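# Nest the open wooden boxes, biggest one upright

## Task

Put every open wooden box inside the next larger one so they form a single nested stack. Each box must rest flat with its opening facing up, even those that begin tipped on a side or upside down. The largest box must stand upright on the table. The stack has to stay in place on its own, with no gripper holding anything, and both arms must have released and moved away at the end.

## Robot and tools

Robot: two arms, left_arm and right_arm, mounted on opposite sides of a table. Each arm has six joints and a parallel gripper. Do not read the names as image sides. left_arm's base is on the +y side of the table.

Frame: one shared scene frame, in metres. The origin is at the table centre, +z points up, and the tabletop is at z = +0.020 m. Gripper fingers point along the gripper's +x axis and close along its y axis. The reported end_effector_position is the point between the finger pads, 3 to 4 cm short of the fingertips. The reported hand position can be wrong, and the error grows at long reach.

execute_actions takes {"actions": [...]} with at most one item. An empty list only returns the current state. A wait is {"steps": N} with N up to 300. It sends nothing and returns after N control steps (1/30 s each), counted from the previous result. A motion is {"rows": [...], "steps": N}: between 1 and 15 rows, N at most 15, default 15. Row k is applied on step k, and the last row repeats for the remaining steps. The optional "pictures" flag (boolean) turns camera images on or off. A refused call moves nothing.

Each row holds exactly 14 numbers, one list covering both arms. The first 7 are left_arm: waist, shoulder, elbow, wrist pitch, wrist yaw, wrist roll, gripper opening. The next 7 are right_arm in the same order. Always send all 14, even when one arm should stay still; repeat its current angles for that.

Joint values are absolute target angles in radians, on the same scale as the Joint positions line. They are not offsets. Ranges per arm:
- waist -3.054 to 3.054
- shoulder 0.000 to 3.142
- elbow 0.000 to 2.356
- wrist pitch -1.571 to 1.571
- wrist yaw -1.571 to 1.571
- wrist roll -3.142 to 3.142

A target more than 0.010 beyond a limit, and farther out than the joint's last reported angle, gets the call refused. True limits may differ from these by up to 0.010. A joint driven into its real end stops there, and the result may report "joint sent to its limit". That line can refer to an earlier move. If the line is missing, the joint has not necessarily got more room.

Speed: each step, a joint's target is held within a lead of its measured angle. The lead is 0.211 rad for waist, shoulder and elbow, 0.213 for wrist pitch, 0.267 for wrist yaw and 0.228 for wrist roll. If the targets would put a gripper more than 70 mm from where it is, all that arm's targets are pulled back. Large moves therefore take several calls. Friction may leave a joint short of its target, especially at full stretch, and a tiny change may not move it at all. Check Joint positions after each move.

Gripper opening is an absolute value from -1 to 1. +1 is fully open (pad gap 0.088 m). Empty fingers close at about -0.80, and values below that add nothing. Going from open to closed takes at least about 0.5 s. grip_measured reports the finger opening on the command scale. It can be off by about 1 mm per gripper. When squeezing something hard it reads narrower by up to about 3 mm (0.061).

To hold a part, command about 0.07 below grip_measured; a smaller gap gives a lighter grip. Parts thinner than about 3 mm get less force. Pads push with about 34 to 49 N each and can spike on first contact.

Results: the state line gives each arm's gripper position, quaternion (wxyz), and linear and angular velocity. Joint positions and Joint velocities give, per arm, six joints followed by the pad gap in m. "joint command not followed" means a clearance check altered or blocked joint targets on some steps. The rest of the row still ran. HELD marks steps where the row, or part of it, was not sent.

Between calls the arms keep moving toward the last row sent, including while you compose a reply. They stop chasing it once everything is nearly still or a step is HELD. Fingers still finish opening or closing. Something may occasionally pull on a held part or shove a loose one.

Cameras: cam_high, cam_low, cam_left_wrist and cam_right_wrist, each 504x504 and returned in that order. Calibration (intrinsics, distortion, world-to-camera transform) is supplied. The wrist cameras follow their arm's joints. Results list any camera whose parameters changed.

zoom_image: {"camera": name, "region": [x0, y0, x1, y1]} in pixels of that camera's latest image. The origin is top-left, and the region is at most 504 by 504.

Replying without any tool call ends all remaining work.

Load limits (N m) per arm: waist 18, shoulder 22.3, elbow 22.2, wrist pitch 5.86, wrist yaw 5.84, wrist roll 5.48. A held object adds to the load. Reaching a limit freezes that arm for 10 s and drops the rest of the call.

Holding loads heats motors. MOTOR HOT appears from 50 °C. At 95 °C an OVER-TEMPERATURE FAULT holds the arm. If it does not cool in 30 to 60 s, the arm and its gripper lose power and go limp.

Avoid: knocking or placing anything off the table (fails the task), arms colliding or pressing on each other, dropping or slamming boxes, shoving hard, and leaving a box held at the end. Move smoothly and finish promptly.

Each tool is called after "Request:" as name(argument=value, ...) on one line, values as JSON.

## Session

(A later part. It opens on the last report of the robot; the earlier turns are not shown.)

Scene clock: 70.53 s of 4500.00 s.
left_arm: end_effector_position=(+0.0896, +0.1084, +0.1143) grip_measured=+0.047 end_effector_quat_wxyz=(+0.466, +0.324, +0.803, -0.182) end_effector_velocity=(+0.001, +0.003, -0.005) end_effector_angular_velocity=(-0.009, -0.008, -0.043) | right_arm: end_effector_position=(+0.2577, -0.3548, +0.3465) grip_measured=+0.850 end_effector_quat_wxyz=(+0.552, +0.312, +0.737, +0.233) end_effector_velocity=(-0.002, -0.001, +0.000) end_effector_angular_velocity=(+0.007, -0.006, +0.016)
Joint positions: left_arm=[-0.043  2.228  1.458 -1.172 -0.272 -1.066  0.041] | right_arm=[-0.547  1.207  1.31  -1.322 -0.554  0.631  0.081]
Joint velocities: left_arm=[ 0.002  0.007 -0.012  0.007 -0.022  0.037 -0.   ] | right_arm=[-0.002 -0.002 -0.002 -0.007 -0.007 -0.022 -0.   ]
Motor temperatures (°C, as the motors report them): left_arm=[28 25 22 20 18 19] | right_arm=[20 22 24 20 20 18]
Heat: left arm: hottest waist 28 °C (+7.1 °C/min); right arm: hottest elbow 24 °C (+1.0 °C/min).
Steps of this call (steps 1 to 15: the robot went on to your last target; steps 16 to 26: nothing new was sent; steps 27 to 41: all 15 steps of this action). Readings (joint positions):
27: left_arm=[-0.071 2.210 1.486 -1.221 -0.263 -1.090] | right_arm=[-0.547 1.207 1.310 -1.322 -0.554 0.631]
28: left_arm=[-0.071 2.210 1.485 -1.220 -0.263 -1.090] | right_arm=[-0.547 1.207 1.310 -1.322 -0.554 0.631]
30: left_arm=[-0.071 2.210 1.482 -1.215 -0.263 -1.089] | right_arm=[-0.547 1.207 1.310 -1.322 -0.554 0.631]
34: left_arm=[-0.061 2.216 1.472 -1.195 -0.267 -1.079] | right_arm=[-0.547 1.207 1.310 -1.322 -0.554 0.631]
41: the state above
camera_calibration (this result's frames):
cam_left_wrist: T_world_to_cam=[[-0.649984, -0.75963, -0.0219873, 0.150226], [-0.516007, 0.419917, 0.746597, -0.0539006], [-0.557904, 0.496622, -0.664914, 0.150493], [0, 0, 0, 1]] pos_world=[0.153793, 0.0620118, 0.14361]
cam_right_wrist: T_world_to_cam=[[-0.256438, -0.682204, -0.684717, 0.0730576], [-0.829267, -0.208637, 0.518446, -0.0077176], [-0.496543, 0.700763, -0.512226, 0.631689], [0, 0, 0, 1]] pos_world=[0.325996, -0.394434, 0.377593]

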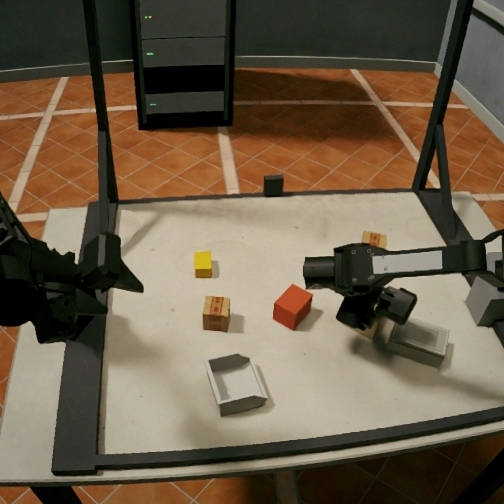

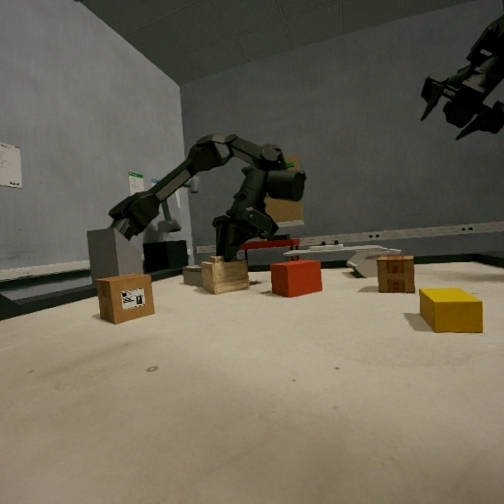

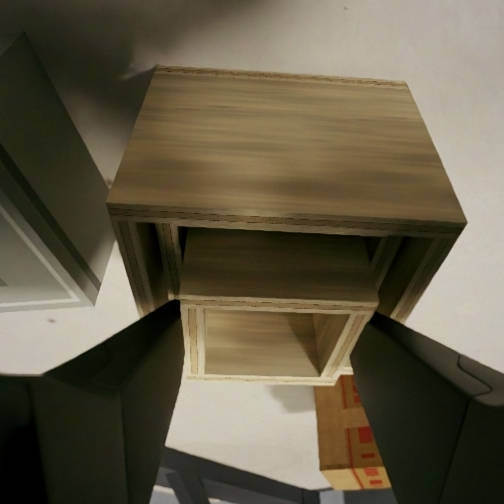

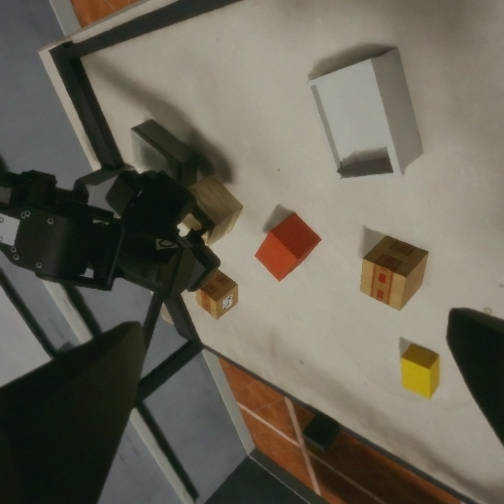

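4 mm more, then release slightly and lift.

Request:
execute_actions(actions=[{"rows":[[-0.04,2.2365,1.449,-1.16,-0.277,-1.059,-0.04,-0.547,1.2,1.3,-1.32,-0.554,0.631,0.85],[-0.0365,2.239,1.446,-1.154,-0.278,-1.056,-0.04,-0.547,1.2,1.3,-1.32,-0.554,0.631,0.85],[-0.0365,2.239,1.446,-1.154,-0.278,-1.056,-0.04,-0.547,1.2,1.3,-1.32,-0.554,0.631,0.85],[-0.0365,2.239,1.446,-1.154,-0.278,-1.056,0.0,-0.547,1.2,1.3,-1.32,-0.554,0.631,0.85],[-0.0365,2.239,1.446,-1.154,-0.278,-1.056,0.04,-0.547,1.2,1.3,-1.32,-0.554,0.631,0.85],[-0.0365,2.239,1.446,-1.154,-0.278,-1.056,0.07,-0.547,1.2,1.3,-1.32,-0.554,0.631,0.85],[-0.0365,2.239,1.446,-1.154,-0.278,-1.056,0.09,-0.547,1.2,1.3,-1.32,-0.554,0.631,0.85],[-0.0365,2.239,1.446,-1.154,-0.278,-1.056,0.11,-0.547,1.2,1.3,-1.32,-0.554,0.631,0.85],[-0.0365,2.239,1.446,-1.154,-0.278,-1.056,0.13,-0.547,1.2,1.3,-1.32,-0.554,0.631,0.85],[-0.0365,2.239,1.446,-1.154,-0.278,-1.056,0.15,-0.547,1.2,1.3,-1.32,-0.554,0.631,0.85],[-0.0365,2.239,1.446,-1.154,-0.278,-1.056,0.18,-0.547,1.2,1.3,-1.32,-0.554,0.631,0.85]],"steps":15}])

Request:
execute_actions(actions=[{"rows":[[-0.047,2.222,1.463,-1.175,-0.275,-1.06,0.18,-0.547,1.2,1.3,-1.32,-0.554,0.631,0.85],[-0.057,2.215,1.473,-1.19,-0.275,-1.06,0.18,-0.547,1.2,1.3,-1.32,-0.554,0.631,0.85],[-0.07,2.205,1.485,-1.21,-0.275,-1.06,0.18,-0.547,1.2,1.3,-1.32,-0.554,0.631,0.85],[-0.085,2.195,1.5,-1.24,-0.275,-1.06,0.18,-0.547,1.2,1.3,-1.32,-0.554,0.631,0.85],[-0.1,2.18,1.51,-1.26,-0.29,-1.06,0.18,-0.547,1.2,1.3,-1.32,-0.554,0.631,0.85],[-0.12,2.16,1.51,-1.26,-0.31,-1.06,0.3,-0.547,1.2,1.3,-1.32,-0.554,0.631,0.85],[-0.14,2.135,1.5,-1.26,-0.33,-1.06,0.4,-0.547,1.2,1.3,-1.32,-0.554,0.631,0.85],[-0.165,2.11,1.49,-1.26,-0.36,-1.06,0.5,-0.547,1.2,1.3,-1.32,-0.554,0.631,0.85],[-0.19,2.085,1.47,-1.26,-0.39,-1.06,0.5,-0.547,1.2,1.3,-1.32,-0.554,0.631,0.85],[-0.22,2.06,1.45,-1.26,-0.42,-1.06,0.5,-0.547,1.2,1.3,-1.32,-0.554,0.631,0.85],[-0.25,2.03,1.43,-1.26,-0.45,-1.06,0.5,-0.547,1.2,1.3,-1.32,-0.554,0.631,0.85],[-0.28,2.0,1.41,-1.26,-0.48,-1.06,0.5,-0.547,1.2,1.3,-1.32,-0.554,0.631,0.85],[-0.31,1.97,1.39,-1.26,-0.51,-1.06,0.5,-0.547,1.2,1.3,-1.32,-0.554,0.631,0.85],[-0.33,1.94,1.37,-1.26,-0.53,-1.06,0.5,-0.547,1.2,1.3,-1.32,-0.554,0.631,0.85],[-0.35,1.9,1.34,-1.26,-0.55,-1.06,0.5,-0.547,1.2,1.3,-1.32,-0.554,0.631,0.85]],"steps":15}])

Scene clock: 73.10 s of 4500.00 s.
left_arm: end_effector_position=(+0.0893, +0.1083, +0.1100) grip_measured=+0.160 end_effector_quat_wxyz=(+0.466, +0.323, +0.803, -0.183) end_effector_velocity=(+0.001, +0.002, +0.001) end_effector_angular_velocity=(+0.004, -0.010, -0.002) | right_arm: end_effector_position=(+0.2577, -0.3548, +0.3465) grip_measured=+0.850 end_effector_quat_wxyz=(+0.552, +0.312, +0.737, +0.233) end_effector_velocity=(-0.002, +0.001, -0.001) end_effector_angular_velocity=(+0.003, +0.008, +0.012)
Joint positions: left_arm=[-0.036  2.233  1.451 -1.157 -0.275 -1.058  0.047] | right_arm=[-0.547  1.207  1.31  -1.322 -0.554  0.631  0.081]
Joint velocities: left_arm=[-0.002 -0.002 -0.002 -0.007 -0.007 -0.007  0.008] | right_arm=[ 0.002  0.002 -0.002 -0.007 -0.007 -0.007 -0.   ]
Motor temperatures (°C, as the motors report them): left_arm=[28 25 22 20 18 19] | right_arm=[20 22 24 20 20 18]
Heat: left arm: hottest waist 28 °C (+7.1 °C/min); right arm: hottest elbow 24 °C (+1.0 °C/min).
Steps of this call (steps 1 to 15: the robot went on to your last target; steps 16 to 62: nothing new was sent; steps 63 to 77: all 15 steps of this action). Readings (joint positions):
63: left_arm=[-0.043 2.229 1.457 -1.167 -0.273 -1.064] | right_arm=[-0.547 1.207 1.310 -1.322 -0.554 0.631]
64: left_arm=[-0.042 2.229 1.456 -1.165 -0.273 -1.062] | right_arm=[-0.547 1.207 1.310 -1.322 -0.554 0.631]
66: left_arm=[-0.040 2.230 1.454 -1.160 -0.274 -1.061] | right_arm=[-0.547 1.207 1.310 -1.322 -0.554 0.631]
70: left_arm=[-0.036 2.233 1.452 -1.157 -0.275 -1.059] | right_arm=[-0.547 1.207 1.310 -1.322 -0.554 0.631]
77: the state above
camera_calibration (this result's frames):
cam_left_wrist: T_world_to_cam=[[-0.650116, -0.759562, -0.0203699, 0.149707], [-0.515635, 0.421329, 0.746058, -0.0509153], [-0.558095, 0.495528, -0.665569, 0.147731], [0, 0, 0, 1]] pos_world=[0.153521, 0.0619589, 0.13936]
cam_right_wrist: T_world_to_cam=[[-0.256438, -0.682204, -0.684717, 0.0730576], [-0.829267, -0.208637, 0.518446, -0.0077176], [-0.496543, 0.700763, -0.512226, 0.631689], [0, 0, 0, 1]] pos_world=[0.325996, -0.394434, 0.377593]

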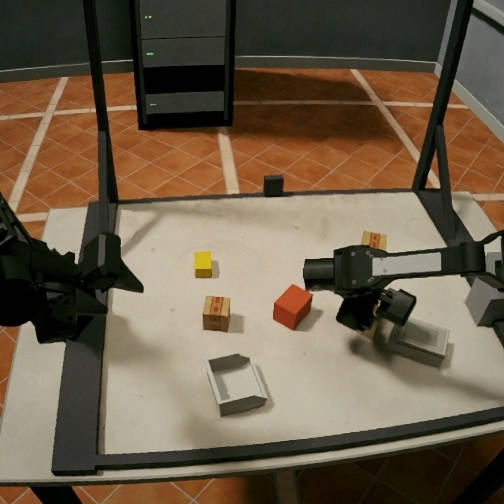

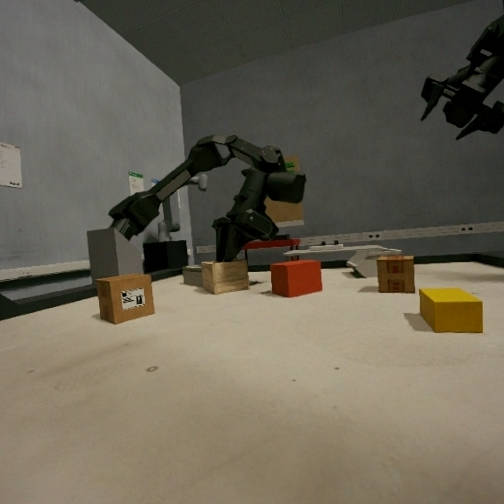

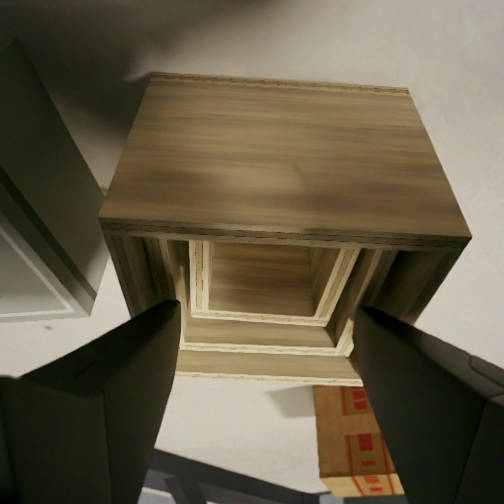

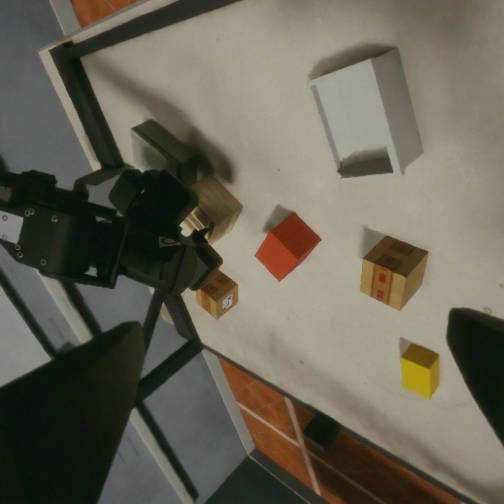

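Scene clock: 73.60 s of 4500.00 s.
left_arm: end_effector_position=(+0.1050, +0.1116, +0.2034) grip_measured=+0.479 end_effector_quat_wxyz=(+0.559, +0.323, +0.699, -0.309) end_effector_velocity=(+0.027, +0.112, +0.236) end_effector_angular_velocity=(-0.995, -0.523, -0.443) | right_arm: end_effector_position=(+0.2577, -0.3548, +0.3465) grip_measured=+0.850 end_effector_quat_wxyz=(+0.552, +0.312, +0.737, +0.233) end_effector_velocity=(-0.001, -0.000, +0.003) end_effector_angular_velocity=(+0.018, +0.007, +0.002)
Joint positions: left_arm=[-0.28   1.997  1.41  -1.254 -0.479 -1.058  0.062] | right_arm=[-0.547  1.207  1.31  -1.322 -0.554  0.631  0.081]
Joint velocities: left_arm=[-0.808 -0.896 -0.618 -0.007 -0.681 -0.022  0.009] | right_arm=[-0.007 -0.002  0.002 -0.007 -0.022 -0.007 -0.   ]
Motor temperatures (°C, as the motors report them): left_arm=[29 25 22 20 18 19] | right_arm=[20 22 24 20 20 18]
Heat: left arm: hottest waist 29 °C (+8.1 °C/min); right arm: hottest elbow 24 °C (+1.0 °C/min).
Steps of this call (steps 1 to 15: all 15 steps of this action). Readings (joint positions):
1: left_arm=[-0.036 2.233 1.451 -1.157 -0.275 -1.058] | right_arm=[-0.547 1.207 1.310 -1.322 -0.554 0.631]
2: left_arm=[-0.037 2.233 1.453 -1.162 -0.275 -1.058] | right_arm=[-0.547 1.207 1.310 -1.322 -0.554 0.631]
4: left_arm=[-0.045 2.230 1.462 -1.189 -0.275 -1.058] | right_arm=[-0.547 1.207 1.310 -1.322 -0.554 0.631]
8: left_arm=[-0.099 2.185 1.482 -1.237 -0.308 -1.058] | right_arm=[-0.547 1.207 1.310 -1.322 -0.554 0.631]
15: the state above
camera_calibration (this result's frames):
cam_left_wrist: T_world_to_cam=[[-0.761399, -0.643843, 0.0757516, 0.143463], [-0.534743, 0.689804, 0.488078, -0.0893169], [-0.366499, 0.331114, -0.869507, 0.256729], [0, 0, 0, 1]] pos_world=[0.155562, 0.068972, 0.255954]
cam_right_wrist: T_world_to_cam=[[-0.256438, -0.682204, -0.684717, 0.0730576], [-0.829267, -0.208637, 0.518446, -0.0077176], [-0.496543, 0.700763, -0.512226, 0.631689], [0, 0, 0, 1]] pos_world=[0.325996, -0.394434, 0.377593]

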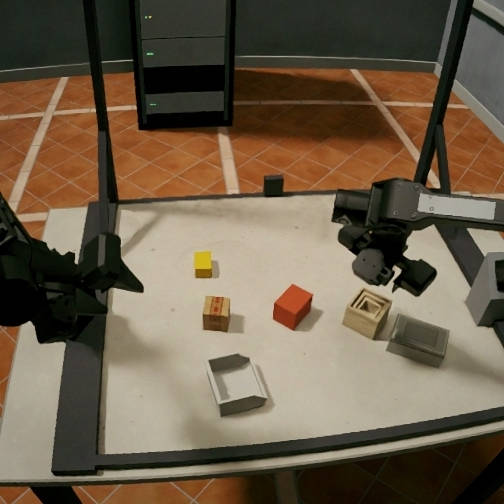

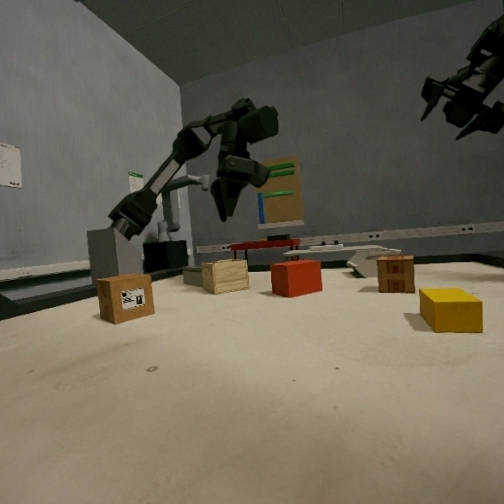

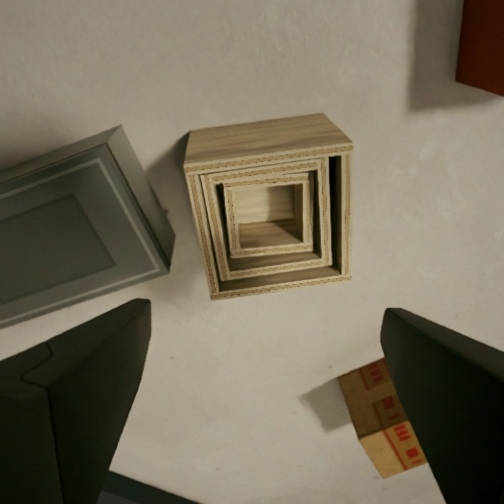

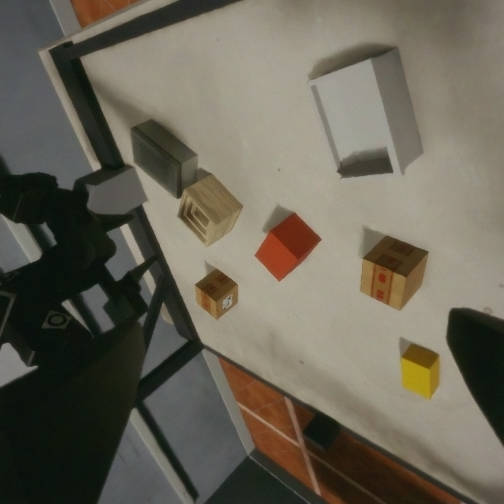

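Request:
execute_actions(actions=[{"rows":[[-0.35,1.6,1.2,-1.26,-0.55,-1.06,0.5,-0.547,1.2,1.3,-1.32,-0.554,0.631,0.85]],"steps":15}], pictures=false)

Request:
finished_scene(scene=2)

Scene clock: 74.73 s of 4500.00 s.
left_arm: end_effector_position=(+0.1549, +0.1577, +0.2511) grip_measured=+0.497 end_effector_quat_wxyz=(+0.599, +0.245, +0.674, -0.357) end_effector_velocity=(+0.002, +0.003, -0.000) end_effector_angular_velocity=(+0.002, -0.009, +0.002) | right_arm: end_effector_position=(+0.2577, -0.3548, +0.3465) grip_measured=+0.850 end_effector_quat_wxyz=(+0.552, +0.312, +0.737, +0.233) end_effector_velocity=(-0.004, -0.002, +0.001) end_effector_angular_velocity=(-0.003, +0.023, -0.001)
Joint positions: left_arm=[-0.346  1.607  1.206 -1.263 -0.55  -1.058  0.063] | right_arm=[-0.547  1.207  1.31  -1.322 -0.554  0.631  0.081]
Joint velocities: left_arm=[-0.002 -0.007 -0.007 -0.007 -0.007 -0.007 -0.   ] | right_arm=[-0.002 -0.002  0.002 -0.022 -0.007  0.007 -0.   ]
Motor temperatures (°C, as the motors report them): left_arm=[28 25 22 20 18 19] | right_arm=[20 22 24 20 20 18]
Heat: left arm: hottest waist 28 °C (+6.0 °C/min); right arm: hottest elbow 24 °C (+1.0 °C/min).
Steps of this call (steps 1 to 19: the robot went on to your last target; steps 20 to 34: all 15 steps of this action). Readings (joint positions):
20: left_arm=[-0.345 1.884 1.328 -1.246 -0.548 -1.058] | right_arm=[-0.547 1.207 1.310 -1.322 -0.554 0.631]
21: left_arm=[-0.345 1.845 1.291 -1.246 -0.548 -1.058] | right_arm=[-0.547 1.207 1.310 -1.322 -0.554 0.631]
23: left_arm=[-0.346 1.744 1.235 -1.269 -0.548 -1.058] | right_arm=[-0.547 1.207 1.310 -1.322 -0.554 0.631]
27: left_arm=[-0.346 1.618 1.224 -1.263 -0.550 -1.058] | right_arm=[-0.547 1.207 1.310 -1.322 -0.554 0.631]
34: the state above

The scene is finished: the task was done.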